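# Move the flask from heating mantle to desk cork ring

## Task

Lift the round-bottom flask out of its heating mantle, fetch a cork ring from the shelved bench by the window, and leave the flask standing upright in that ring on the desk. Success requires that the flask never touches the floor, is never dropped more than a few centimetres or knocked hard enough to break, and stays upright and in place on its own after the robot has released it and moved away. The robot itself must not tip over or finish leaning.

## Robot and tools

ROBOT. A wheeled base with a vertical column, a head that tilts, and two six-joint arms (left and right), each ending in a two-finger gripper. Folded, as at the start, it measures 0.73 m long, 0.62 m wide, 1.88 m tall, with its front 0.40 m ahead of the column. Loose objects may occasionally get a brief push from outside.

FRAMES. Base frame: origin on the floor below the column, halfway between the drive wheels; x forward, y to the left, z up. left_hand and right_hand are reported here, as the point where the fingers meet (fingertips 8 mm further on). Each hand's z axis is the finger direction (quat_wxyz rotates (0, 0, 1) onto it); its y axis runs along the opening. The odometry frame is the base frame as it was when the scene began. base_odometry only integrates wheel rotation, so slip shows up as motion; heading is positive leftward, within -3.142 to 3.142.

execute_actions. Argument "actions": a list holding one action or nothing (empty just reports state and pictures). An action may contain "base", "joints", "speeds"; its motions start together. "base" holds exactly one relative command: {"translate_m": d}, straight drive by d metres from where the base now is, forward positive, -3 to 3; or {"rotate_rad": d}, turn in place by d radians, left/counter-clockwise from above positive, -3.2 to 3.2. No sideways motion. "joints" is one dictionary for both arms and the head, keyed by joint name, each value an absolute target: head_tilt_rad -0.61 to 1.308 (0 level, positive looks down); left_joint1_rad and right_joint1_rad -2.879 to 2.879; joint2 0 to 3.141; joint3 0 to 3.019; joint4 -1.692 to 1.57; joint5 -1.57 to 1.57 (positive swings the hand to the robot's right); joint6 -2.094 to 2.094 (positive rolls clockwise viewed from behind the hand); left_gripper_m and right_gripper_m 0 to 0.093, the fingertip gap in metres. A joint you omit keeps chasing its earlier target. "speeds" caps base speed for this action only: translate_m 0.05 to 0.8 m/s, rotate_rad 0.1 to 1 rad/s (defaults are the maxima); it does not slow arms. A base move needing over 8.667 s is refused; an action ends after 15 s at most. "cameras": names from cam_head_left, cam_head_right, cam_left_wrist, cam_right_wrist, nav_camera, all; omitted, null or ["all"] gives every camera, [] none. Any unknown key, name or out-of-range number rejects the call and nothing moves. Once a result reports a stop, the remaining motion, wait and finished_scene calls of that same reply are skipped.

wait: "seconds" 0 to 10; returns state and images. zoom_image: "camera" plus "region" [x0, y0, x1, y1] in pixels of that camera's latest full image (672x504, top-left origin), at most 504 by 504. finished_scene: "scene", the current scene number; irreversible, and reports success.

ARM GEOMETRY (approximate). With joint1 at -1.57 (left) or 1.57 (right) and joints 5 and 6 at 0, the arm moves in a vertical plane facing forward, 0.23 m beside the column. Let a = joint2 - 0.35, b = 1.05 + joint2 - joint3, c = b - joint4 (c = 1.57 means fingers straight down). Hand ahead = 0.12 + 0.39 sin a + 0.38 cos b + 0.25 cos c; up = 1.46 + 0.39 cos a - 0.38 sin b - 0.25 sin c. Example: joints 2, 3, 4 at 0.93, 0.78, 0.14 give 0.60 m ahead, 1.21 m up. Actual hands sit up to 5 cm lower and nearer the column (about 12 cm with heavy or far loads). Reach is roughly 1 m from the shoulder, lowest about 0.47 m up at 0.3 m ahead; the floor is out of reach. Light loads (0.3 kg) are fine out to 0.6 m ahead with fingers down; flatter fingers sag under weight.

GRIPPER. Fingers are 7 cm long; their outer span exceeds the reported gap by 1 cm at the tips and 5 cm at the base. The housing is 10 cm wide, 7 cm thick; the wrist camera sits 9 cm behind the tips and protrudes 11 cm to one side. To grasp, command a gap smaller than the object; "off_target" is then expected. A reported gap staying 0.002 m or more above the target means something is held.

FRICTION. Changes under about 0.03 rad (0.08 for joints 2 and 3) may not move a joint though it says "done". For gentle contact step about 0.05 rad per call, counting from your previous target.

RESULTS. base_status and joint_status per motion: "done" (within tolerance; for the base, wheels turned fully even if slipping), "off_target", "contact_stop" (base only, wheel stalled), "time_out", "not_followed" (with a "joint command not followed" line and "cause:", meaning a self-collision check blocked targets; undo by moving the offending joints at least 0.05 rad back, or move the other arm away), "limit_stop_at_motor_heat". on_its_own lists uncommanded behaviour; "held at" is a held target. A turned_by_wheels vs turned_by_imu gap above ~4% and at least 0.05 rad means collision or slip. base_tilt is in degrees (forward, right). motor_effort covers left_wheel and right_wheel (peak in brackets); wheel_motors_off = 1 when the wheels are shut down. Joint torques and Motor temperatures are per arm joint; MOTOR HOT appears from 85 °C, and at 100 °C the arm loses power and drops (OVER-TEMPERATURE FAULT).

CAMERAS. Two head cameras near 1.49 m height, a nav_camera 0.22 m up at the front looking forward, and one camera on each wrist; all 672x504.

AVOID. Any flask drop beyond a few centimetres, any floor contact, hard knocks. Arms striking or pressing each other. Blocked arms pushing for long (overheating, worst with joint5 far over); relieve by resending the reported joint positions, though a loaded arm then sinks about 1 cm per kg. The base pushing about 3 s cuts wheel power for 2 s. Tables 0.30 to 1.20 m high can slide over the base and hit the column; after contact_stop or leaning back, reverse 0.05 m before turning. While you compose a reply, the robot keeps holding your last command.

Each tool is called after ">>>" as name(argument=value, ...) on one line, values as JSON.

## Session

>>> execute_actions(actions=[{"joints":{"head_tilt_rad":0.3}}])

Scene clock: 0.90 s.
Joint torques (N m, as the arm reports them, + toward a larger angle): left_arm=[-0.03 -8.16 -0.29 -0.99 -0.06 -0.01] | right_arm=[-0.96 -6.17 -0.95 -1.39  0.01 -0.03]
Motor temperatures (°C, as the motors report them): left_arm=[24 23 22 25 24 24] | right_arm=[25 27 22 26 25 23]
base_odometry: x=+0.000 y=+0.000 heading=+0.000 (m, m, rad; odometry frame)
turned_by_wheels: +0.000 (rad since the last result)
turned_by_imu: +0.000 (rad since the last result)
base_tilt: forward=-0.2 right=-0.4 (deg)
base_status: not commanded
joint_positions: head_tilt_rad=+0.319 left_joint1_rad=-1.566 left_joint2_rad=+0.856 left_joint3_rad=+0.407 left_joint4_rad=-0.976 left_joint5_rad=+0.013 left_joint6_rad=-0.090 left_gripper_m=+0.095 right_joint1_rad=+1.579 right_joint2_rad=+0.912 right_joint3_rad=+0.389 right_joint4_rad=-0.938 right_joint5_rad=-0.043 right_joint6_rad=+0.044 right_gripper_m=+0.094
joint_status: all done
wheel_motors_off: 0
motor_effort: left_wheel=+1(0) right_wheel=+0(1) (%)
left_hand: x=+0.1473 y=+0.2233 z=+1.2588 quat_wxyz=(+0.435, +0.045, -0.899, -0.015) (m; base frame)
right_hand: x=+0.1324 y=-0.2165 z=+1.2538 quat_wxyz=(+0.452, -0.026, -0.891, -0.011) (m; base frame)
pictures: cam_head_left, cam_head_right, cam_left_wrist, cam_right_wrist, nav_camera
camera_calibration (this result's frames):
cam_head_left: T_world_to_cam=[[0.0578204, -0.998126, 0.0200143, -0.0044278], [-0.297235, -0.0363503, -0.954112, 1.48445], [0.953052, 0.0492181, -0.29878, 0.341399], [0, 0, 0, 1]] pos_world=[0.116115, 0.0327375, 1.51842]
cam_head_right: T_world_to_cam=[[0.0654407, -0.997856, -0.00137467, -0.0522986], [-0.315657, -0.0193943, -0.948675, 1.48158], [0.946614, 0.0625159, -0.316249, 0.373601], [0, 0, 0, 1]] pos_world=[0.117439, -0.0468082, 1.52362]
Images, in order (width x height): cam_head_left 672x504, cam_head_right 672x504, cam_left_wrist 672x504, cam_right_wrist 672x504, nav_camera 672x504.

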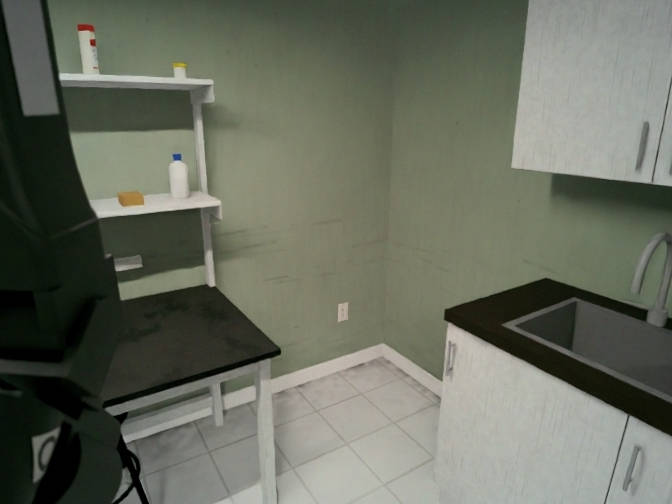

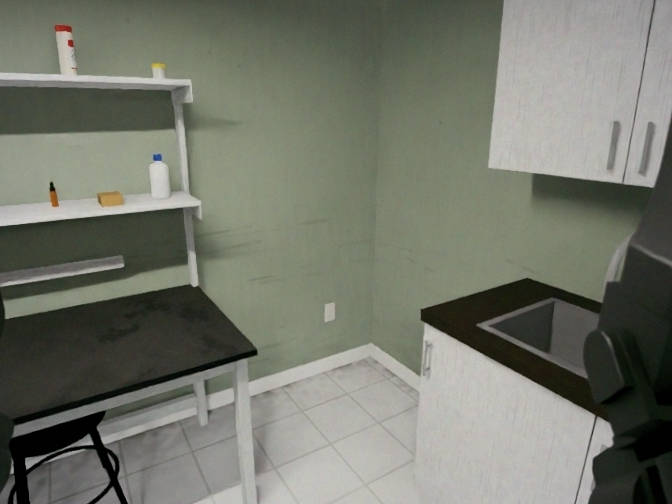

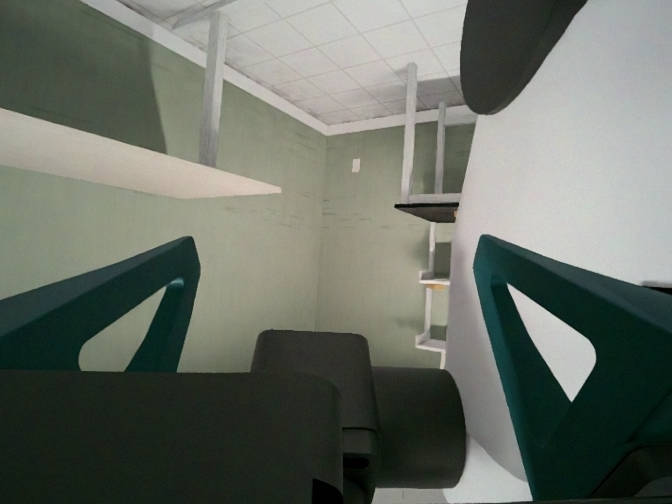

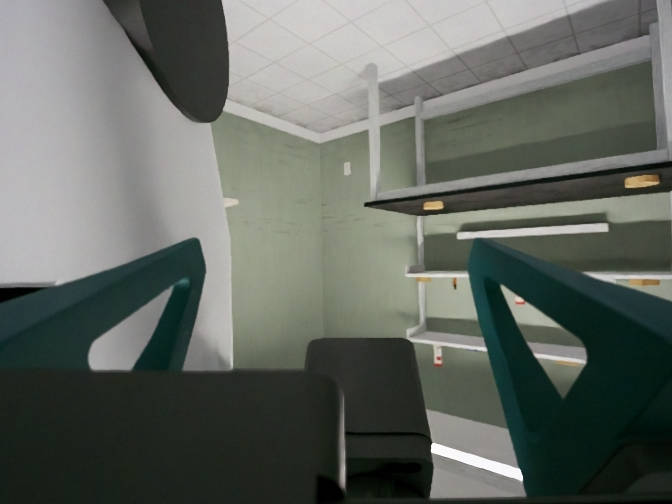

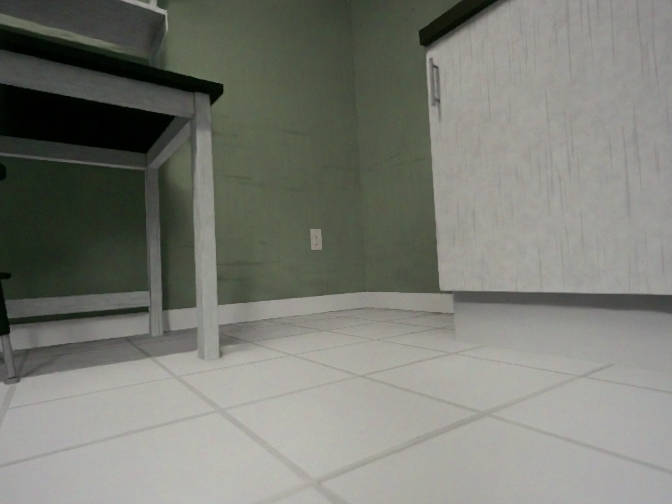

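>>> execute_actions(actions=[{"base":{"rotate_rad":1.2}}], cameras=["cam_head_left","cam_head_right"])

>>> execute_actions(actions=[{"base":{"rotate_rad":1.2}}], cameras=["cam_head_left","cam_head_right"])

>>> execute_actions(actions=[{"base":{"rotate_rad":1.2}}], cameras=["cam_head_left","cam_head_right"])

Scene clock: 8.37 s.
Joint torques (N m, as the arm reports them, + toward a larger angle): left_arm=[-0.15 -7.98 -0.24 -1.01 -0.01 -0.01] | right_arm=[-0.93 -6.13 -0.86 -1.43  0.01 -0.03]
Motor temperatures (°C, as the motors report them): left_arm=[24 23 22 25 24 24] | right_arm=[25 27 22 26 25 23]
base_odometry: x=+0.000 y=+0.000 heading=+1.199 (m, m, rad; odometry frame)
turned_by_wheels: +1.199 (rad since the last result)
turned_by_imu: +1.181 (rad since the last result)
base_tilt: forward=-0.2 right=-0.4 (deg)
base_status: done
joint_positions: head_tilt_rad=+0.319 left_joint1_rad=-1.566 left_joint2_rad=+0.856 left_joint3_rad=+0.407 left_joint4_rad=-0.976 left_joint5_rad=+0.013 left_joint6_rad=-0.090 left_gripper_m=+0.095 right_joint1_rad=+1.579 right_joint2_rad=+0.912 right_joint3_rad=+0.389 right_joint4_rad=-0.938 right_joint5_rad=-0.043 right_joint6_rad=+0.044 right_gripper_m=+0.094
joint_status: not commanded
wheel_motors_off: 0
motor_effort: left_wheel=-3(44) right_wheel=+3(42) (%)
left_hand: x=+0.1473 y=+0.2233 z=+1.2588 quat_wxyz=(+0.435, +0.045, -0.899, -0.015) (m; base frame)
right_hand: x=+0.1324 y=-0.2165 z=+1.2538 quat_wxyz=(+0.452, -0.026, -0.891, -0.011) (m; base frame)
pictures: cam_head_left, cam_head_right
camera_calibration (this result's frames):
cam_head_left: T_world_to_cam=[[0.0578177, -0.998126, 0.0200221, -0.00443968], [-0.297107, -0.0363503, -0.954152, 1.4845], [0.953092, 0.0492181, -0.298652, 0.341199], [0, 0, 0, 1]] pos_world=[0.116118, 0.0327375, 1.51843]
cam_head_right: T_world_to_cam=[[0.0654409, -0.997856, -0.00136584, -0.0523122], [-0.315529, -0.0193943, -0.948718, 1.48164], [0.946657, 0.0625159, -0.316122, 0.373403], [0, 0, 0, 1]] pos_world=[0.117441, -0.0468082, 1.52363]
Images, in order (width x height): cam_head_left 672x504, cam_head_right 672x504.

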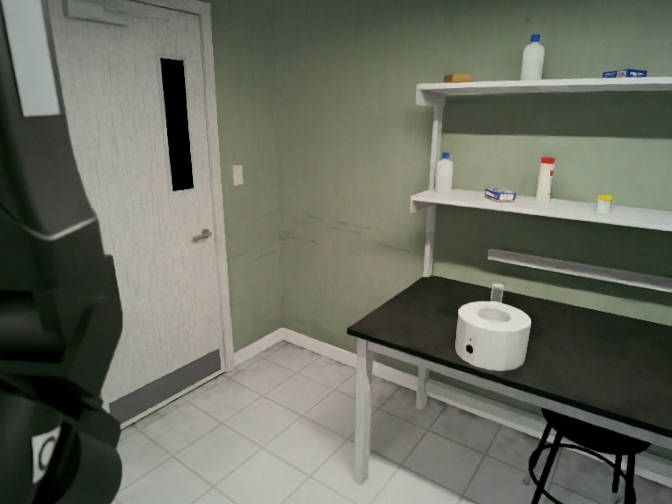

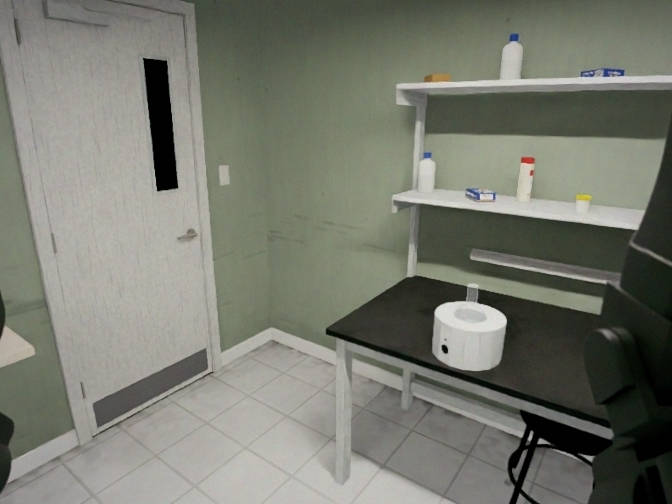

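Scene clock: 11.03 s.
Joint torques (N m, as the arm reports them, + toward a larger angle): left_arm=[-0.38 -8.12 -0.2  -1.1  -0.04  0.  ] | right_arm=[-0.89 -6.1  -0.96 -1.39  0.01 -0.03]
Motor temperatures (°C, as the motors report them): left_arm=[24 23 22 25 24 24] | right_arm=[25 27 22 26 25 23]
base_odometry: x=+0.000 y=+0.000 heading=+2.398 (m, m, rad; odometry frame)
turned_by_wheels: +1.199 (rad since the last result)
turned_by_imu: +1.186 (rad since the last result)
base_tilt: forward=-0.2 right=-0.4 (deg)
base_status: done
joint_positions: head_tilt_rad=+0.319 left_joint1_rad=-1.566 left_joint2_rad=+0.856 left_joint3_rad=+0.407 left_joint4_rad=-0.976 left_joint5_rad=+0.013 left_joint6_rad=-0.090 left_gripper_m=+0.095 right_joint1_rad=+1.579 right_joint2_rad=+0.912 right_joint3_rad=+0.389 right_joint4_rad=-0.938 right_joint5_rad=-0.043 right_joint6_rad=+0.044 right_gripper_m=+0.094
joint_status: not commanded
wheel_motors_off: 0
motor_effort: left_wheel=-3(30) right_wheel=+3(30) (%)
left_hand: x=+0.1473 y=+0.2233 z=+1.2588 quat_wxyz=(+0.435, +0.045, -0.899, -0.015) (m; base frame)
right_hand: x=+0.1324 y=-0.2165 z=+1.2538 quat_wxyz=(+0.452, -0.026, -0.891, -0.011) (m; base frame)
pictures: cam_head_left, cam_head_right
camera_calibration (this result's frames):
cam_head_left: T_world_to_cam=[[0.0578169, -0.998126, 0.0200243, -0.0044429], [-0.297072, -0.0363503, -0.954163, 1.48452], [0.953103, 0.0492181, -0.298617, 0.341145], [0, 0, 0, 1]] pos_world=[0.116119, 0.0327375, 1.51843]
cam_head_right: T_world_to_cam=[[0.0654409, -0.997856, -0.00136344, -0.0523159], [-0.315494, -0.0193943, -0.948729, 1.48166], [0.946668, 0.0625159, -0.316087, 0.373349], [0, 0, 0, 1]] pos_world=[0.117441, -0.0468082, 1.52363]
Images, in order (width x height): cam_head_left 672x504, cam_head_right 672x504.

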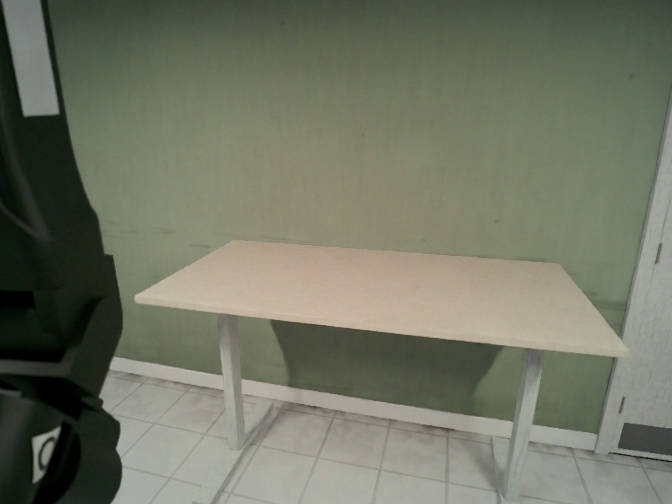

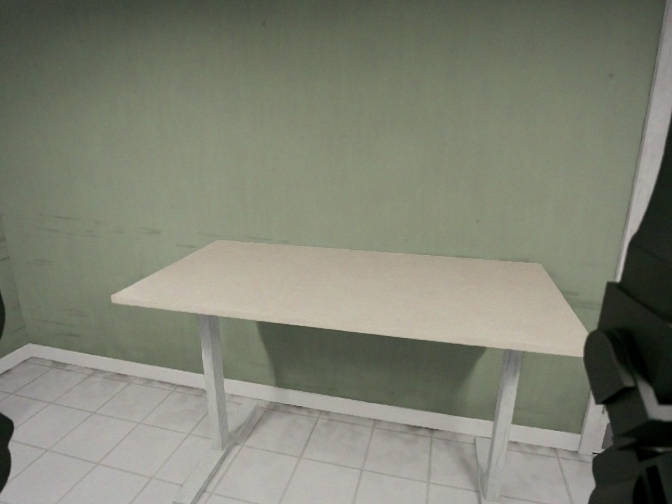

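Scene clock: 13.70 s.
Joint torques (N m, as the arm reports them, + toward a larger angle): left_arm=[ 0.04 -7.79 -0.41 -1.   -0.03 -0.02] | right_arm=[-0.98 -6.12 -0.91 -1.37  0.   -0.03]
Motor temperatures (°C, as the motors report them): left_arm=[24 23 22 25 24 24] | right_arm=[25 27 22 26 25 23]
base_odometry: x=+0.000 y=+0.000 heading=-2.686 (m, m, rad; odometry frame)
turned_by_wheels: +1.199 (rad since the last result)
turned_by_imu: +1.186 (rad since the last result)
base_tilt: forward=-0.2 right=-0.4 (deg)
base_status: done
joint_positions: head_tilt_rad=+0.319 left_joint1_rad=-1.566 left_joint2_rad=+0.856 left_joint3_rad=+0.407 left_joint4_rad=-0.976 left_joint5_rad=+0.013 left_joint6_rad=-0.090 left_gripper_m=+0.095 right_joint1_rad=+1.579 right_joint2_rad=+0.912 right_joint3_rad=+0.389 right_joint4_rad=-0.938 right_joint5_rad=-0.043 right_joint6_rad=+0.044 right_gripper_m=+0.095
joint_status: not commanded
wheel_motors_off: 0
motor_effort: left_wheel=-1(28) right_wheel=+3(31) (%)
left_hand: x=+0.1473 y=+0.2233 z=+1.2588 quat_wxyz=(+0.435, +0.045, -0.899, -0.015) (m; base frame)
right_hand: x=+0.1324 y=-0.2165 z=+1.2538 quat_wxyz=(+0.452, -0.026, -0.891, -0.011) (m; base frame)
pictures: cam_head_left, cam_head_right
camera_calibration (this result's frames):
cam_head_left: T_world_to_cam=[[0.0578165, -0.998126, 0.0200255, -0.00444484], [-0.297051, -0.0363503, -0.95417, 1.48453], [0.95311, 0.0492181, -0.298596, 0.341112], [0, 0, 0, 1]] pos_world=[0.116119, 0.0327375, 1.51843]
cam_head_right: T_world_to_cam=[[0.065441, -0.997856, -0.00136201, -0.0523181], [-0.315473, -0.0193943, -0.948736, 1.48167], [0.946675, 0.0625159, -0.316066, 0.373316], [0, 0, 0, 1]] pos_world=[0.117442, -0.0468082, 1.52363]
Images, in order (width x height): cam_head_left 672x504, cam_head_right 672x504.

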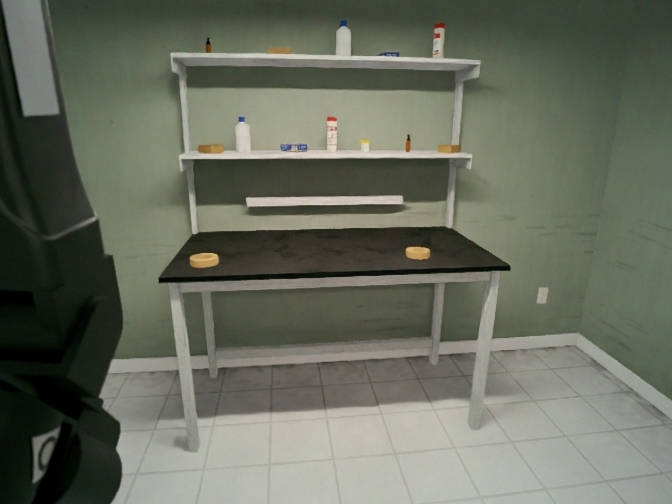

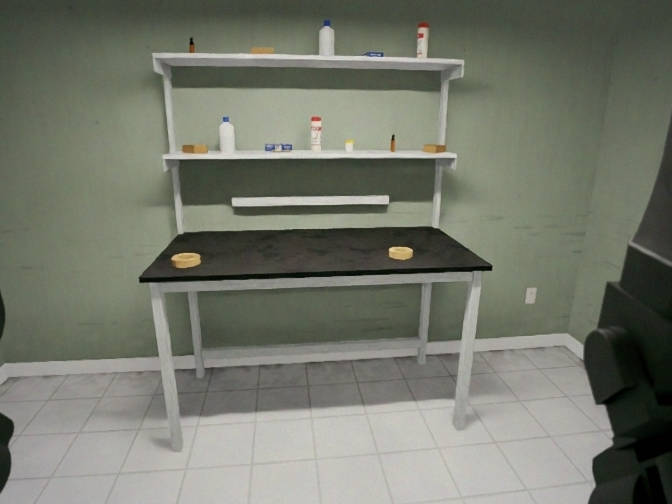

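>>> execute_actions(actions=[{"base":{"translate_m":1.4},"joints":{"head_tilt_rad":0.8,"right_joint2_rad":1.335,"right_joint3_rad":1.39,"right_joint4_rad":-0.575,"right_joint5_rad":0,"right_joint6_rad":0,"right_gripper_m":0.06}}], cameras=["cam_head_left","cam_head_right","cam_right_wrist"])

Scene clock: 22.10 s.
Joint torques (N m, as the arm reports them, + toward a larger angle): left_arm=[-0.51 -8.2  -0.22 -0.99 -0.03 -0.01] | right_arm=[ -0.97 -17.64   6.62   0.87   0.12  -0.1 ]
Motor temperatures (°C, as the motors report them): left_arm=[24 23 22 25 24 24] | right_arm=[25 27 23 26 25 23]
base_odometry: x=-1.257 y=-0.617 heading=-2.685 (m, m, rad; odometry frame)
turned_by_wheels: +0.001 (rad since the last result)
turned_by_imu: -0.001 (rad since the last result)
base_tilt: forward=-0.1 right=-0.3 (deg)
base_status: done
joint_positions: head_tilt_rad=+0.803 left_joint1_rad=-1.566 left_joint2_rad=+0.856 left_joint3_rad=+0.408 left_joint4_rad=-0.976 left_joint5_rad=+0.013 left_joint6_rad=-0.090 left_gripper_m=+0.095 right_joint1_rad=+1.579 right_joint2_rad=+1.343 right_joint3_rad=+1.364 right_joint4_rad=-0.581 right_joint5_rad=-0.002 right_joint6_rad=+0.006 right_gripper_m=+0.060
joint_status: all done
wheel_motors_off: 0
motor_effort: left_wheel=+2(54) right_wheel=+0(60) (%)
left_hand: x=+0.1479 y=+0.2233 z=+1.2586 quat_wxyz=(+0.435, +0.045, -0.899, -0.015) (m; base frame)
right_hand: x=+0.6360 y=-0.2203 z=+1.0927 quat_wxyz=(+0.018, -0.001, -1.000, -0.005) (m; base frame)
pictures: cam_head_left, cam_head_right, cam_right_wrist
camera_calibration (this result's frames):
cam_head_left: T_world_to_cam=[[0.0604993, -0.998126, -0.00914337, 0.0403411], [-0.706525, -0.0363503, -0.706754, 1.12398], [0.705097, 0.0492181, -0.707401, 0.983073], [0, 0, 0, 1]] pos_world=[0.098518, 0.0327375, 1.49017]
cam_head_right: T_world_to_cam=[[0.0573088, -0.997856, -0.031624, -0.00530794], [-0.720311, -0.0193943, -0.69338, 1.10866], [0.691279, 0.0625159, -0.719878, 1.00796], [0, 0, 0, 1]] pos_world=[0.102106, -0.0468082, 1.49416]
cam_right_wrist: T_world_to_cam=[[-0.000962126, -0.999961, 0.00880502, -0.230004], [-0.791867, 0.00613901, 0.610663, -0.150823], [-0.610693, -0.00638487, -0.791842, 1.37615], [0, 0, 0, 1]] pos_world=[0.720753, -0.220283, 1.18382]
Images, in order (width x height): cam_head_left 672x504, cam_head_right 672x504, cam_right_wrist 672x504.

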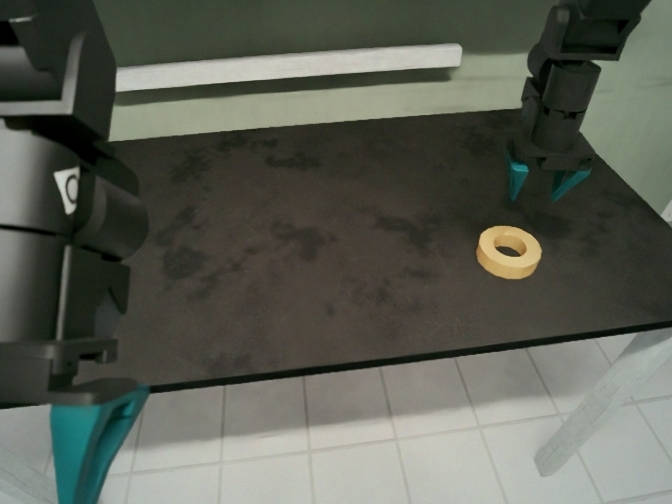

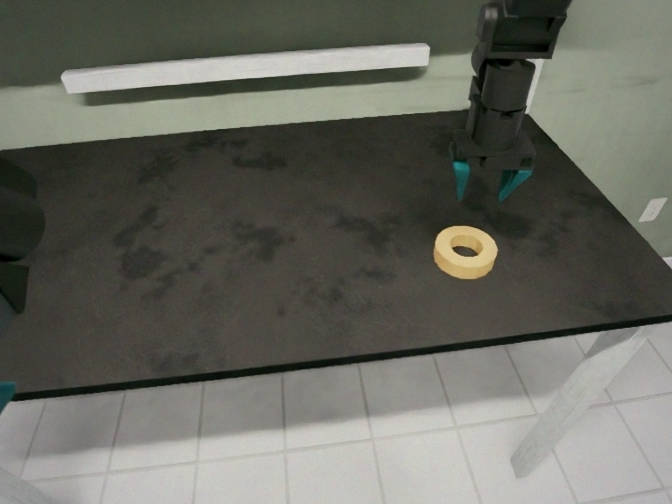

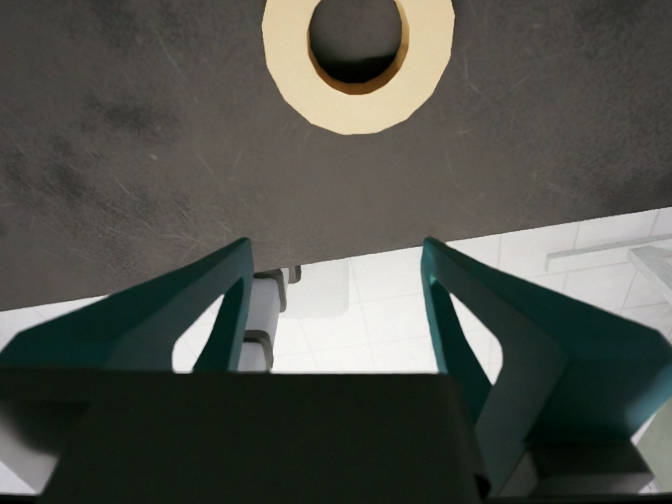

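>>> execute_actions(actions=[{"joints":{"right_joint2_rad":1.648,"right_joint3_rad":1.596,"right_joint4_rad":-0.468,"right_joint6_rad":1.57}}], cameras=["cam_head_left","cam_right_wrist"])

Scene clock: 30.33 s.
Joint torques (N m, as the arm reports them, + toward a larger angle): left_arm=[-0.36 -8.09 -0.37 -1.07 -0.05  0.  ] | right_arm=[ -1.07 -19.21   4.3    0.44   0.22   0.04]
Motor temperatures (°C, as the motors report them): left_arm=[24 23 22 25 24 24] | right_arm=[25 28 23 26 25 23]
base_odometry: x=-1.257 y=-0.617 heading=-2.685 (m, m, rad; odometry frame)
turned_by_wheels: +0.000 (rad since the last result)
turned_by_imu: -0.001 (rad since the last result)
base_tilt: forward=-0.2 right=-0.4 (deg)
base_status: not commanded
joint_positions: head_tilt_rad=+0.803 left_joint1_rad=-1.566 left_joint2_rad=+0.856 left_joint3_rad=+0.408 left_joint4_rad=-0.976 left_joint5_rad=+0.013 left_joint6_rad=-0.090 left_gripper_m=+0.095 right_joint1_rad=+1.579 right_joint2_rad=+1.661 right_joint3_rad=+1.592 right_joint4_rad=-0.467 right_joint5_rad=-0.002 right_joint6_rad=+1.563 right_gripper_m=+0.060
joint_status: all done
wheel_motors_off: 0
motor_effort: left_wheel=+1(1) right_wheel=-1(2) (%)
left_hand: x=+0.1479 y=+0.2233 z=+1.2586 quat_wxyz=(+0.435, +0.045, -0.899, -0.015) (m; base frame)
right_hand: x=+0.6610 y=-0.2193 z=+0.9648 quat_wxyz=(+0.007, -0.703, -0.711, +0.001) (m; base frame)
pictures: cam_head_left, cam_right_wrist
camera_calibration (this result's frames):
cam_head_left: T_world_to_cam=[[0.0604993, -0.998126, -0.00914337, 0.0403411], [-0.706525, -0.0363503, -0.706754, 1.12398], [0.705097, 0.0492181, -0.707401, 0.983073], [0, 0, 0, 1]] pos_world=[0.098518, 0.0327375, 1.49017]
cam_right_wrist: T_world_to_cam=[[-0.999488, -0.0123274, 0.0295323, 0.628786], [0.00743123, 0.808199, 0.588862, -0.384323], [-0.0311271, 0.58878, -0.807694, 1.05296], [0, 0, 0, 1]] pos_world=[0.664096, -0.301599, 1.05821]
Images, in order (width x height): cam_head_left 672x504, cam_right_wrist 672x504.

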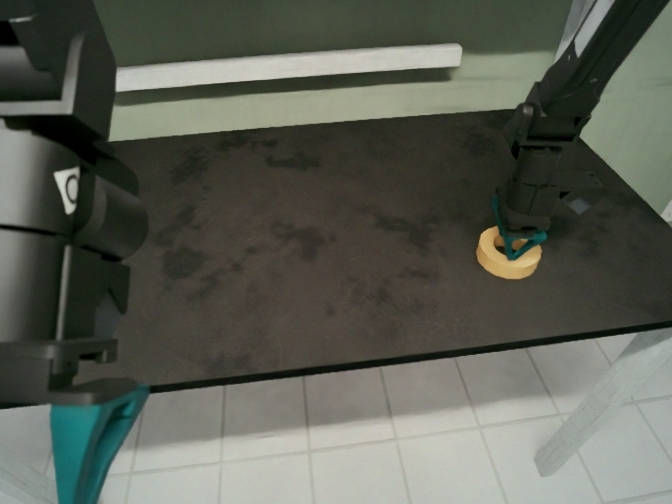

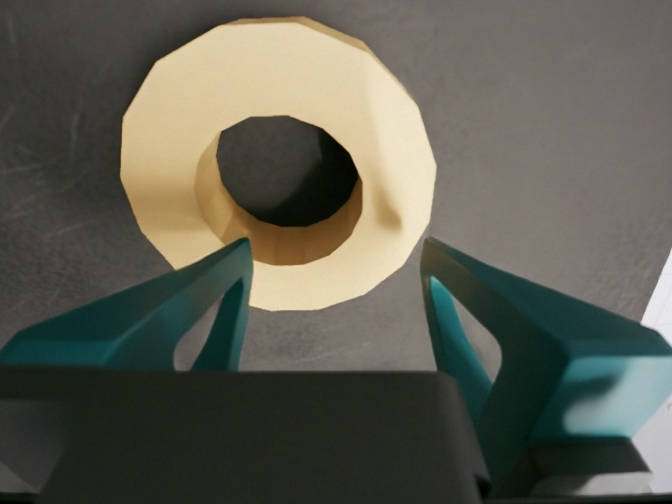

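>>> execute_actions(actions=[{"base":{"rotate_rad":-0.03}}], cameras=[])

>>> execute_actions(actions=[{"base":{"translate_m":-0.005},"joints":{"right_joint2_rad":1.70,"right_joint4_rad":-0.38}}], cameras=["cam_right_wrist"])

Scene clock: 37.63 s.
Joint torques (N m, as the arm reports them, + toward a larger angle): left_arm=[-0.03 -8.38 -0.38 -1.1  -0.04 -0.01] | right_arm=[ -0.95 -19.3    4.32   0.47   0.17   0.04]
Motor temperatures (°C, as the motors report them): left_arm=[24 23 22 25 24 24] | right_arm=[25 29 23 26 25 23]
base_odometry: x=-1.257 y=-0.617 heading=-2.713 (m, m, rad; odometry frame)
turned_by_wheels: -0.028 (rad since the last result)
turned_by_imu: -0.029 (rad since the last result)
base_tilt: forward=-0.2 right=-0.4 (deg)
base_status: done
joint_positions: head_tilt_rad=+0.803 left_joint1_rad=-1.566 left_joint2_rad=+0.856 left_joint3_rad=+0.408 left_joint4_rad=-0.976 left_joint5_rad=+0.013 left_joint6_rad=-0.090 left_gripper_m=+0.095 right_joint1_rad=+1.577 right_joint2_rad=+1.661 right_joint3_rad=+1.592 right_joint4_rad=-0.467 right_joint5_rad=-0.001 right_joint6_rad=+1.563 right_gripper_m=+0.060
joint_status: not commanded
wheel_motors_off: 0
motor_effort: left_wheel=+1(40) right_wheel=-1(40) (%)
left_hand: x=+0.1479 y=+0.2233 z=+1.2586 quat_wxyz=(+0.435, +0.045, -0.899, -0.015) (m; base frame)
right_hand: x=+0.6610 y=-0.2209 z=+0.9648 quat_wxyz=(+0.006, -0.703, -0.711, +0.002) (m; base frame)
pictures: none
No camera images: the call's "cameras" was empty. Leave "cameras" out to get every camera's image.

Scene clock: 38.57 s.
Joint torques (N m, as the arm reports them, + toward a larger angle): left_arm=[ 0.16 -8.02 -0.23 -1.04 -0.04 -0.02] | right_arm=[ -0.78 -16.3    4.33   1.17   0.18   0.04]
Motor temperatures (°C, as the motors report them): left_arm=[24 23 22 25 24 24] | right_arm=[25 29 23 26 25 23]
base_odometry: x=-1.252 y=-0.615 heading=-2.712 (m, m, rad; odometry frame)
turned_by_wheels: +0.002 (rad since the last result)
turned_by_imu: +0.001 (rad since the last result)
base_tilt: forward=-0.2 right=-0.4 (deg)
base_status: done
joint_positions: head_tilt_rad=+0.803 left_joint1_rad=-1.566 left_joint2_rad=+0.856 left_joint3_rad=+0.406 left_joint4_rad=-0.976 left_joint5_rad=+0.013 left_joint6_rad=-0.090 left_gripper_m=+0.095 right_joint1_rad=+1.577 right_joint2_rad=+1.669 right_joint3_rad=+1.592 right_joint4_rad=-0.391 right_joint5_rad=-0.001 right_joint6_rad=+1.564 right_gripper_m=+0.060
joint_status: all done
wheel_motors_off: 0
motor_effort: left_wheel=+1(50) right_wheel=-1(48) (%)
left_hand: x=+0.1467 y=+0.2233 z=+1.2589 quat_wxyz=(+0.436, +0.045, -0.899, -0.015) (m; base frame)
right_hand: x=+0.6755 y=-0.2208 z=+0.9607 quat_wxyz=(-0.017, -0.703, -0.710, -0.022) (m; base frame)
pictures: cam_right_wrist
camera_calibration (this result's frames):
cam_right_wrist: T_world_to_cam=[[-0.999238, -0.0105701, -0.0375598, 0.707984], [-0.0305929, 0.809719, 0.586019, -0.352006], [0.0242187, 0.586722, -0.809426, 1.01473], [0, 0, 0, 1]] pos_world=[0.6721, -0.302857, 1.05423]
Images, in order (width x height): cam_right_wrist 672x504.

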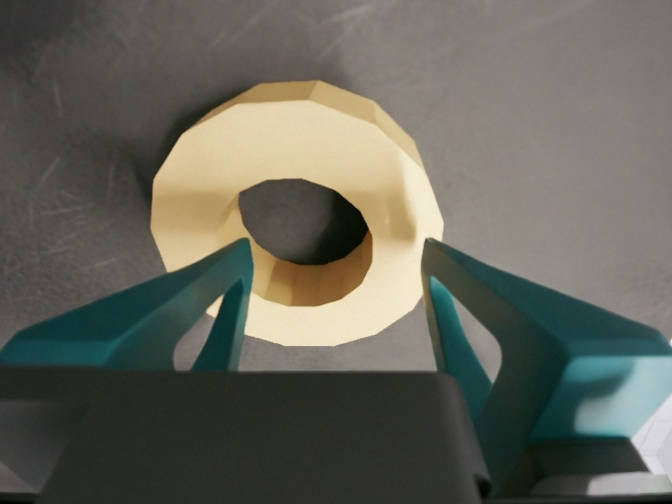

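>>> execute_actions(actions=[{"joints":{"right_joint2_rad":1.77}}], cameras=["cam_right_wrist","cam_head_left"])

Scene clock: 42.47 s.
Joint torques (N m, as the arm reports them, + toward a larger angle): left_arm=[-0.1  -8.39 -0.38 -1.07 -0.04 -0.05] | right_arm=[ -0.94 -15.86   3.47   0.73   0.18   0.02]
Motor temperatures (°C, as the motors report them): left_arm=[24 23 22 25 24 24] | right_arm=[25 29 23 26 25 23]
base_odometry: x=-1.252 y=-0.615 heading=-2.712 (m, m, rad; odometry frame)
turned_by_wheels: +0.000 (rad since the last result)
turned_by_imu: -0.001 (rad since the last result)
base_tilt: forward=-0.2 right=-0.4 (deg)
base_status: not commanded
joint_positions: head_tilt_rad=+0.803 left_joint1_rad=-1.566 left_joint2_rad=+0.856 left_joint3_rad=+0.406 left_joint4_rad=-0.976 left_joint5_rad=+0.013 left_joint6_rad=-0.090 left_gripper_m=+0.095 right_joint1_rad=+1.577 right_joint2_rad=+1.744 right_joint3_rad=+1.595 right_joint4_rad=-0.384 right_joint5_rad=-0.001 right_joint6_rad=+1.565 right_gripper_m=+0.060
joint_status: all done
wheel_motors_off: 0
motor_effort: left_wheel=+1(6) right_wheel=-2(3) (%)
left_hand: x=+0.1467 y=+0.2233 z=+1.2589 quat_wxyz=(+0.436, +0.045, -0.899, -0.015) (m; base frame)
right_hand: x=+0.6406 y=-0.2207 z=+0.9213 quat_wxyz=(+0.005, -0.704, -0.710, +0.001) (m; base frame)
pictures: cam_head_left, cam_right_wrist
camera_calibration (this result's frames):
cam_head_left: T_world_to_cam=[[0.0604939, -0.998126, -0.00917877, 0.0403959], [-0.706939, -0.0363503, -0.70634, 1.12336], [0.704683, 0.0492181, -0.707813, 0.983729], [0, 0, 0, 1]] pos_world=[0.0984889, 0.0327375, 1.49014]
cam_right_wrist: T_world_to_cam=[[-0.99959, -0.00976555, 0.0269023, 0.612735], [0.00787609, 0.809828, 0.586615, -0.355253], [-0.0275148, 0.586587, -0.809419, 1.01676], [0, 0, 0, 1]] pos_world=[0.643258, -0.30274, 1.0149]
Images, in order (width x height): cam_head_left 672x504, cam_right_wrist 672x504.

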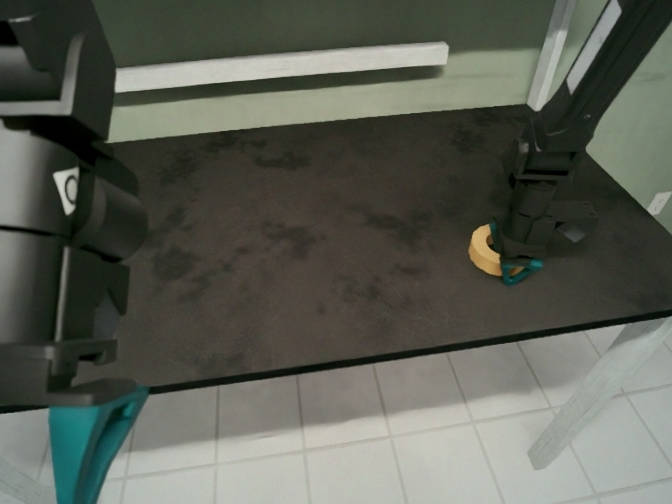

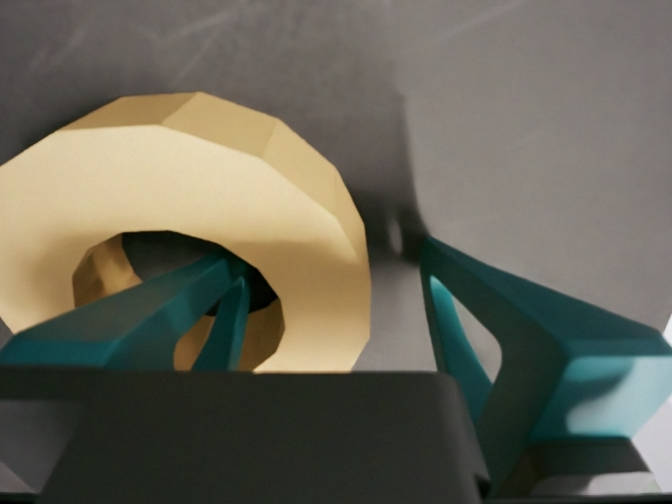

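>>> execute_actions(actions=[{"joints":{"right_gripper_m":0.01}}], cameras=[])

>>> execute_actions(actions=[{"joints":{"right_joint2_rad":1.335,"right_joint3_rad":1.39,"right_joint4_rad":-0.575}}], cameras=[])

>>> execute_actions(actions=[{"base":{"translate_m":-1.4},"joints":{"right_joint2_rad":0.82,"right_joint3_rad":0.71,"right_joint4_rad":-0.41,"head_tilt_rad":0.5}}], cameras=[])

>>> execute_actions(actions=[{"base":{"rotate_rad":-2.84}}])

Scene clock: 50.47 s.
Joint torques (N m, as the arm reports them, + toward a larger angle): left_arm=[-0.12 -8.05 -0.24 -1.03 -0.03 -0.03] | right_arm=[ -1.05 -15.98   3.43   0.75   0.18   0.03]
Motor temperatures (°C, as the motors report them): left_arm=[24 23 22 25 24 24] | right_arm=[25 30 23 26 25 23]
base_odometry: x=-1.252 y=-0.615 heading=-2.712 (m, m, rad; odometry frame)
turned_by_wheels: +0.000 (rad since the last result)
turned_by_imu: -0.001 (rad since the last result)
base_tilt: forward=-0.1 right=-0.4 (deg)
base_status: not commanded
joint_positions: head_tilt_rad=+0.803 left_joint1_rad=-1.566 left_joint2_rad=+0.856 left_joint3_rad=+0.406 left_joint4_rad=-0.976 left_joint5_rad=+0.013 left_joint6_rad=-0.090 left_gripper_m=+0.095 right_joint1_rad=+1.577 right_joint2_rad=+1.744 right_joint3_rad=+1.595 right_joint4_rad=-0.384 right_joint5_rad=-0.001 right_joint6_rad=+1.565 right_gripper_m=+0.023
joint_status: right_gripper_m off_target (ended at +0.023, target +0.010)
wheel_motors_off: 0
motor_effort: left_wheel=+1(1) right_wheel=-1(2) (%)
left_hand: x=+0.1467 y=+0.2233 z=+1.2589 quat_wxyz=(+0.436, +0.045, -0.899, -0.015) (m; base frame)
right_hand: x=+0.6406 y=-0.2207 z=+0.9213 quat_wxyz=(+0.005, -0.704, -0.710, +0.001) (m; base frame)
pictures: none
No camera images: the call's "cameras" was empty. Leave "cameras" out to get every camera's image.

Scene clock: 51.97 s.
Joint torques (N m, as the arm reports them, + toward a larger angle): left_arm=[ 0.05 -8.17 -0.17 -0.99 -0.08 -0.03] | right_arm=[ -0.83 -15.6    5.13   0.73   0.18   0.03]
Motor temperatures (°C, as the motors report them): left_arm=[24 23 22 25 24 24] | right_arm=[25 30 23 26 25 23]
base_odometry: x=-1.252 y=-0.615 heading=-2.712 (m, m, rad; odometry frame)
turned_by_wheels: +0.000 (rad since the last result)
turned_by_imu: +0.000 (rad since the last result)
base_tilt: forward=-0.1 right=-0.4 (deg)
base_status: not commanded
joint_positions: head_tilt_rad=+0.803 left_joint1_rad=-1.566 left_joint2_rad=+0.856 left_joint3_rad=+0.406 left_joint4_rad=-0.976 left_joint5_rad=+0.013 left_joint6_rad=-0.090 left_gripper_m=+0.095 right_joint1_rad=+1.577 right_joint2_rad=+1.311 right_joint3_rad=+1.389 right_joint4_rad=-0.578 right_joint5_rad=-0.001 right_joint6_rad=+1.565 right_gripper_m=+0.023
joint_status: all done
wheel_motors_off: 0
motor_effort: left_wheel=+2(1) right_wheel=-2(3) (%)
left_hand: x=+0.1467 y=+0.2233 z=+1.2589 quat_wxyz=(+0.436, +0.045, -0.899, -0.015) (m; base frame)
right_hand: x=+0.6619 y=-0.2217 z=+1.1145 quat_wxyz=(-0.006, -0.704, -0.710, -0.011) (m; base frame)
pictures: none
No camera images: the call's "cameras" was empty. Leave "cameras" out to get every camera's image.

Scene clock: 55.60 s.
Joint torques (N m, as the arm reports them, + toward a larger angle): left_arm=[-0.27 -7.93 -0.09 -1.11 -0.03 -0.01] | right_arm=[-0.87 -9.66  3.86  0.84  0.18  0.02]
Motor temperatures (°C, as the motors report them): left_arm=[24 23 22 25 24 24] | right_arm=[25 30 23 26 25 23]
base_odometry: x=+0.020 y=-0.031 heading=-2.712 (m, m, rad; odometry frame)
turned_by_wheels: -0.001 (rad since the last result)
turned_by_imu: -0.002 (rad since the last result)
base_tilt: forward=-0.2 right=-0.4 (deg)
base_status: done
joint_positions: head_tilt_rad=+0.518 left_joint1_rad=-1.566 left_joint2_rad=+0.856 left_joint3_rad=+0.404 left_joint4_rad=-0.976 left_joint5_rad=+0.013 left_joint6_rad=-0.090 left_gripper_m=+0.095 right_joint1_rad=+1.577 right_joint2_rad=+0.809 right_joint3_rad=+0.709 right_joint4_rad=-0.417 right_joint5_rad=-0.001 right_joint6_rad=+1.565 right_gripper_m=+0.023
joint_status: all done
wheel_motors_off: 0
motor_effort: left_wheel=-3(57) right_wheel=+1(66) (%)
left_hand: x=+0.1461 y=+0.2233 z=+1.2591 quat_wxyz=(+0.436, +0.045, -0.898, -0.015) (m; base frame)
right_hand: x=+0.4543 y=-0.2228 z=+1.2065 quat_wxyz=(+0.000, -0.704, -0.710, -0.005) (m; base frame)
pictures: none
No camera images: the call's "cameras" was empty. Leave "cameras" out to get every camera's image.

Scene clock: 59.73 s.
Joint torques (N m, as the arm reports them, + toward a larger angle): left_arm=[-0.13 -8.24 -0.02 -1.   -0.04 -0.01] | right_arm=[-0.98 -9.55  3.96  0.9   0.17  0.02]
Motor temperatures (°C, as the motors report them): left_arm=[24 23 22 25 24 24] | right_arm=[25 29 23 26 25 23]
base_odometry: x=+0.020 y=-0.031 heading=+0.731 (m, m, rad; odometry frame)
turned_by_wheels: -2.839 (rad since the last result)
turned_by_imu: -2.807 (rad since the last result)
base_tilt: forward=-0.2 right=-0.4 (deg)
base_status: done
joint_positions: head_tilt_rad=+0.518 left_joint1_rad=-1.566 left_joint2_rad=+0.856 left_joint3_rad=+0.404 left_joint4_rad=-0.976 left_joint5_rad=+0.013 left_joint6_rad=-0.090 left_gripper_m=+0.095 right_joint1_rad=+1.577 right_joint2_rad=+0.809 right_joint3_rad=+0.709 right_joint4_rad=-0.417 right_joint5_rad=-0.001 right_joint6_rad=+1.565 right_gripper_m=+0.023
joint_status: not commanded
wheel_motors_off: 0
motor_effort: left_wheel=+2(54) right_wheel=-2(45) (%)
left_hand: x=+0.1461 y=+0.2233 z=+1.2591 quat_wxyz=(+0.436, +0.045, -0.898, -0.015) (m; base frame)
right_hand: x=+0.4543 y=-0.2228 z=+1.2065 quat_wxyz=(+0.000, -0.704, -0.710, -0.005) (m; base frame)
pictures: cam_head_left, cam_head_right, cam_left_wrist, cam_right_wrist, nav_camera
camera_calibration (this result's frames):
cam_head_left: T_world_to_cam=[[0.0606309, -0.998126, 0.00822527, 0.0135868], [-0.479461, -0.0363503, -0.87681, 1.37451], [0.875466, 0.0492181, -0.480767, 0.625538], [0, 0, 0, 1]] pos_world=[0.110565, 0.0327375, 1.50581]
cam_head_right: T_world_to_cam=[[0.063886, -0.997856, -0.0142461, -0.0323988], [-0.49645, -0.0193943, -0.867849, 1.36615], [0.865711, 0.0625159, -0.496624, 0.655424], [0, 0, 0, 1]] pos_world=[0.112887, -0.0468082, 1.51065]
cam_left_wrist: T_world_to_cam=[[0.0666608, -0.996125, -0.0573756, 0.287958], [-0.0365552, -0.0599031, 0.997535, -1.23449], [-0.997106, -0.0643991, -0.0404068, 0.335329], [0, 0, 0, 1]] pos_world=[0.270036, 0.234488, 1.26152]
cam_right_wrist: T_world_to_cam=[[-0.999893, -0.00930292, 0.0112679, 0.437867], [-0.000922659, 0.809798, 0.586707, -0.515552], [-0.0145828, 0.586634, -0.809721, 1.23821], [0, 0, 0, 1]] pos_world=[0.455401, -0.304809, 1.30015]
Images, in order (width x height): cam_head_left 672x504, cam_head_right 672x504, cam_left_wrist 672x504, cam_right_wrist 672x504, nav_camera 672x504.

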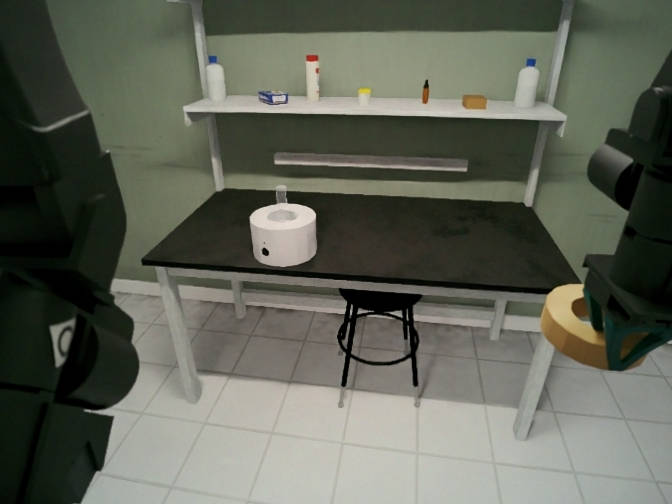

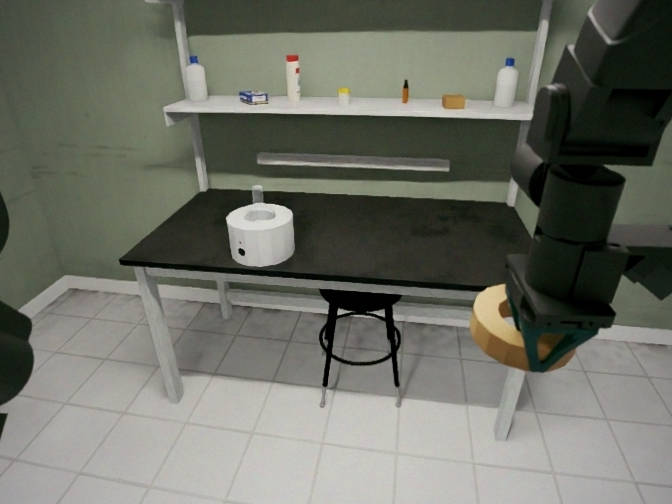

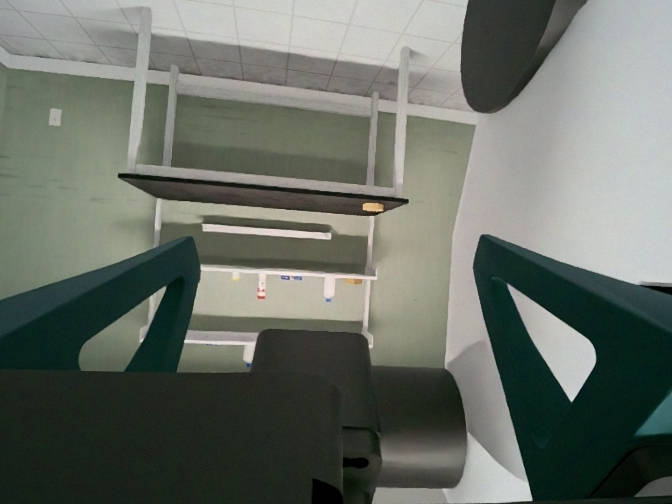

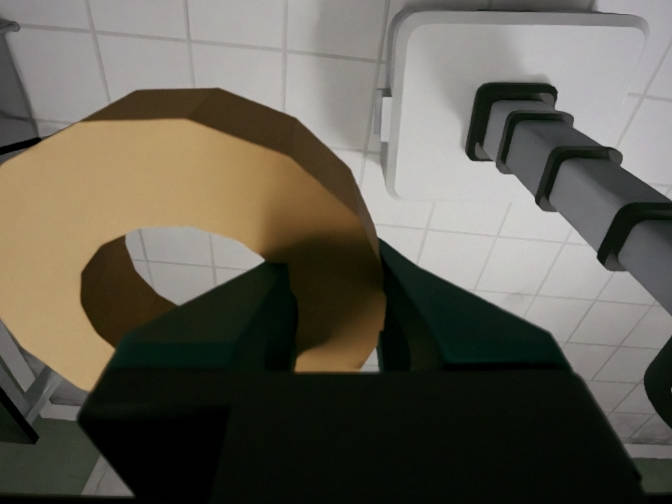

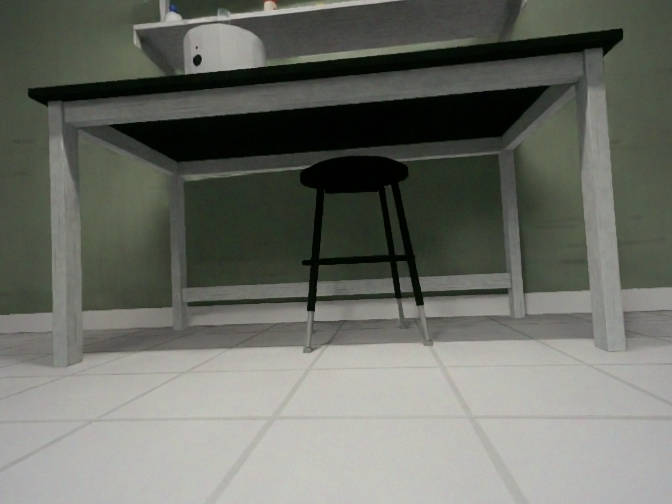

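>>> execute_actions(actions=[{"base":{"rotate_rad":0.045},"joints":{"left_joint2_rad":1.127,"left_joint3_rad":1.347,"left_joint4_rad":-0.74,"left_joint5_rad":0,"left_joint6_rad":0,"head_tilt_rad":0.8}}], cameras=[])

>>> execute_actions(actions=[{"base":{"translate_m":0.7}}], cameras=["cam_head_left","cam_head_right","cam_left_wrist"])

Scene clock: 66.07 s.
Joint torques (N m, as the arm reports them, + toward a larger angle): left_arm=[ -0.04 -20.32   6.64   0.34  -0.12   0.08] | right_arm=[-1.02 -9.46  3.89  0.9   0.16  0.03]
Motor temperatures (°C, as the motors report them): left_arm=[24 24 22 25 24 24] | right_arm=[25 29 23 26 25 23]
base_odometry: x=+0.020 y=-0.031 heading=+0.776 (m, m, rad; odometry frame)
turned_by_wheels: +0.044 (rad since the last result)
turned_by_imu: +0.043 (rad since the last result)
base_tilt: forward=-0.2 right=-0.4 (deg)
base_status: done
joint_positions: head_tilt_rad=+0.802 left_joint1_rad=-1.566 left_joint2_rad=+1.136 left_joint3_rad=+1.329 left_joint4_rad=-0.738 left_joint5_rad=+0.003 left_joint6_rad=-0.008 left_gripper_m=+0.095 right_joint1_rad=+1.577 right_joint2_rad=+0.809 right_joint3_rad=+0.709 right_joint4_rad=-0.417 right_joint5_rad=-0.001 right_joint6_rad=+1.565 right_gripper_m=+0.023
joint_status: all done
wheel_motors_off: 0
motor_effort: left_wheel=-5(12) right_wheel=+6(15) (%)
left_hand: x=+0.6429 y=+0.2265 z=+1.1933 quat_wxyz=(+0.011, +0.005, -1.000, -0.001) (m; base frame)
right_hand: x=+0.4543 y=-0.2228 z=+1.2065 quat_wxyz=(+0.000, -0.704, -0.710, -0.005) (m; base frame)
pictures: none
No camera images: the call's "cameras" was empty. Leave "cameras" out to get every camera's image.

Scene clock: 69.17 s.
Joint torques (N m, as the arm reports them, + toward a larger angle): left_arm=[ -0.26 -20.3    6.53   0.35  -0.16   0.09] | right_arm=[-0.86 -9.31  3.89  0.77  0.17  0.02]
Motor temperatures (°C, as the motors report them): left_arm=[24 24 23 25 24 24] | right_arm=[25 29 23 26 25 23]
base_odometry: x=+0.520 y=+0.458 heading=+0.775 (m, m, rad; odometry frame)
turned_by_wheels: -0.001 (rad since the last result)
turned_by_imu: -0.002 (rad since the last result)
base_tilt: forward=-0.1 right=-0.4 (deg)
base_status: done
joint_positions: head_tilt_rad=+0.803 left_joint1_rad=-1.566 left_joint2_rad=+1.136 left_joint3_rad=+1.330 left_joint4_rad=-0.739 left_joint5_rad=+0.003 left_joint6_rad=-0.008 left_gripper_m=+0.095 right_joint1_rad=+1.577 right_joint2_rad=+0.809 right_joint3_rad=+0.709 right_joint4_rad=-0.414 right_joint5_rad=-0.001 right_joint6_rad=+1.565 right_gripper_m=+0.023
joint_status: not commanded
wheel_motors_off: 0
motor_effort: left_wheel=-1(47) right_wheel=+2(70) (%)
left_hand: x=+0.6431 y=+0.2265 z=+1.1935 quat_wxyz=(+0.011, +0.005, -1.000, -0.001) (m; base frame)
right_hand: x=+0.4549 y=-0.2228 z=+1.2065 quat_wxyz=(-0.001, -0.704, -0.710, -0.006) (m; base frame)
pictures: cam_head_left, cam_head_right, cam_left_wrist
camera_calibration (this result's frames):
cam_head_left: T_world_to_cam=[[0.0604984, -0.998126, -0.0091496, 0.0403508], [-0.706598, -0.0363503, -0.706681, 1.12387], [0.705024, 0.0492181, -0.707473, 0.983188], [0, 0, 0, 1]] pos_world=[0.0985129, 0.0327375, 1.49017]
cam_head_right: T_world_to_cam=[[0.0573055, -0.997856, -0.0316299, -0.0052987], [-0.720383, -0.0193943, -0.693306, 1.10855], [0.691205, 0.0625159, -0.719949, 1.00807], [0, 0, 0, 1]] pos_world=[0.102101, -0.0468082, 1.49416]
cam_left_wrist: T_world_to_cam=[[0.00302385, -0.999989, 0.00357797, 0.223245], [-0.796541, -0.000245436, 0.604585, -0.206399], [-0.604577, -0.00467817, -0.796533, 1.46493], [0, 0, 0, 1]] pos_world=[0.720584, 0.230045, 1.29085]
Images, in order (width x height): cam_head_left 672x504, cam_head_right 672x504, cam_left_wrist 672x504.

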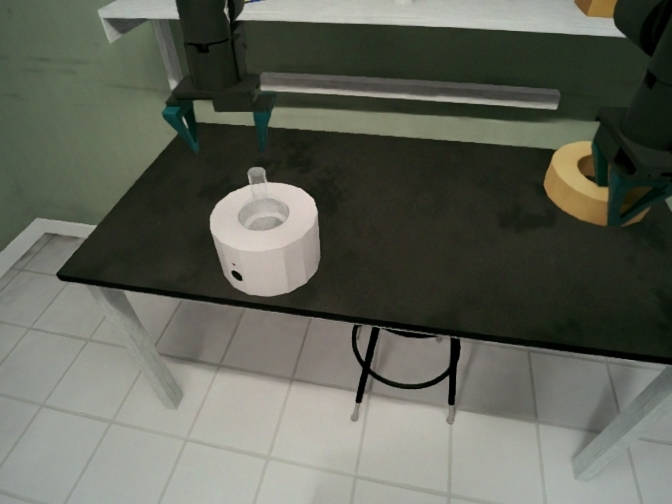

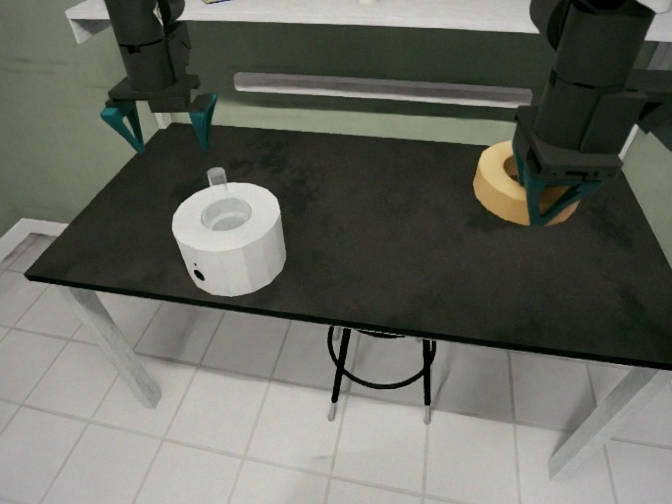

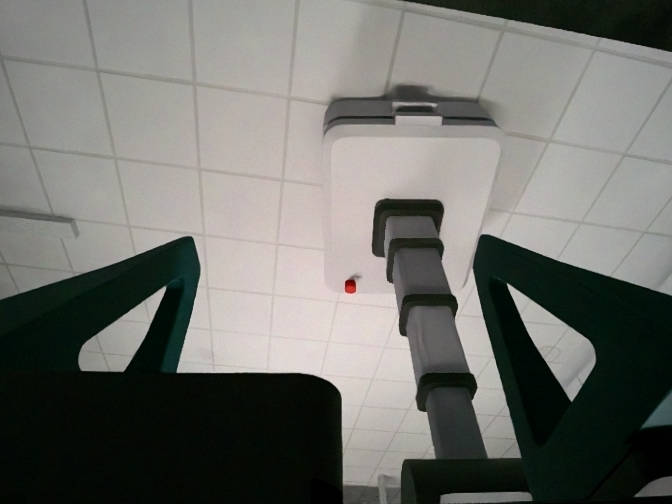

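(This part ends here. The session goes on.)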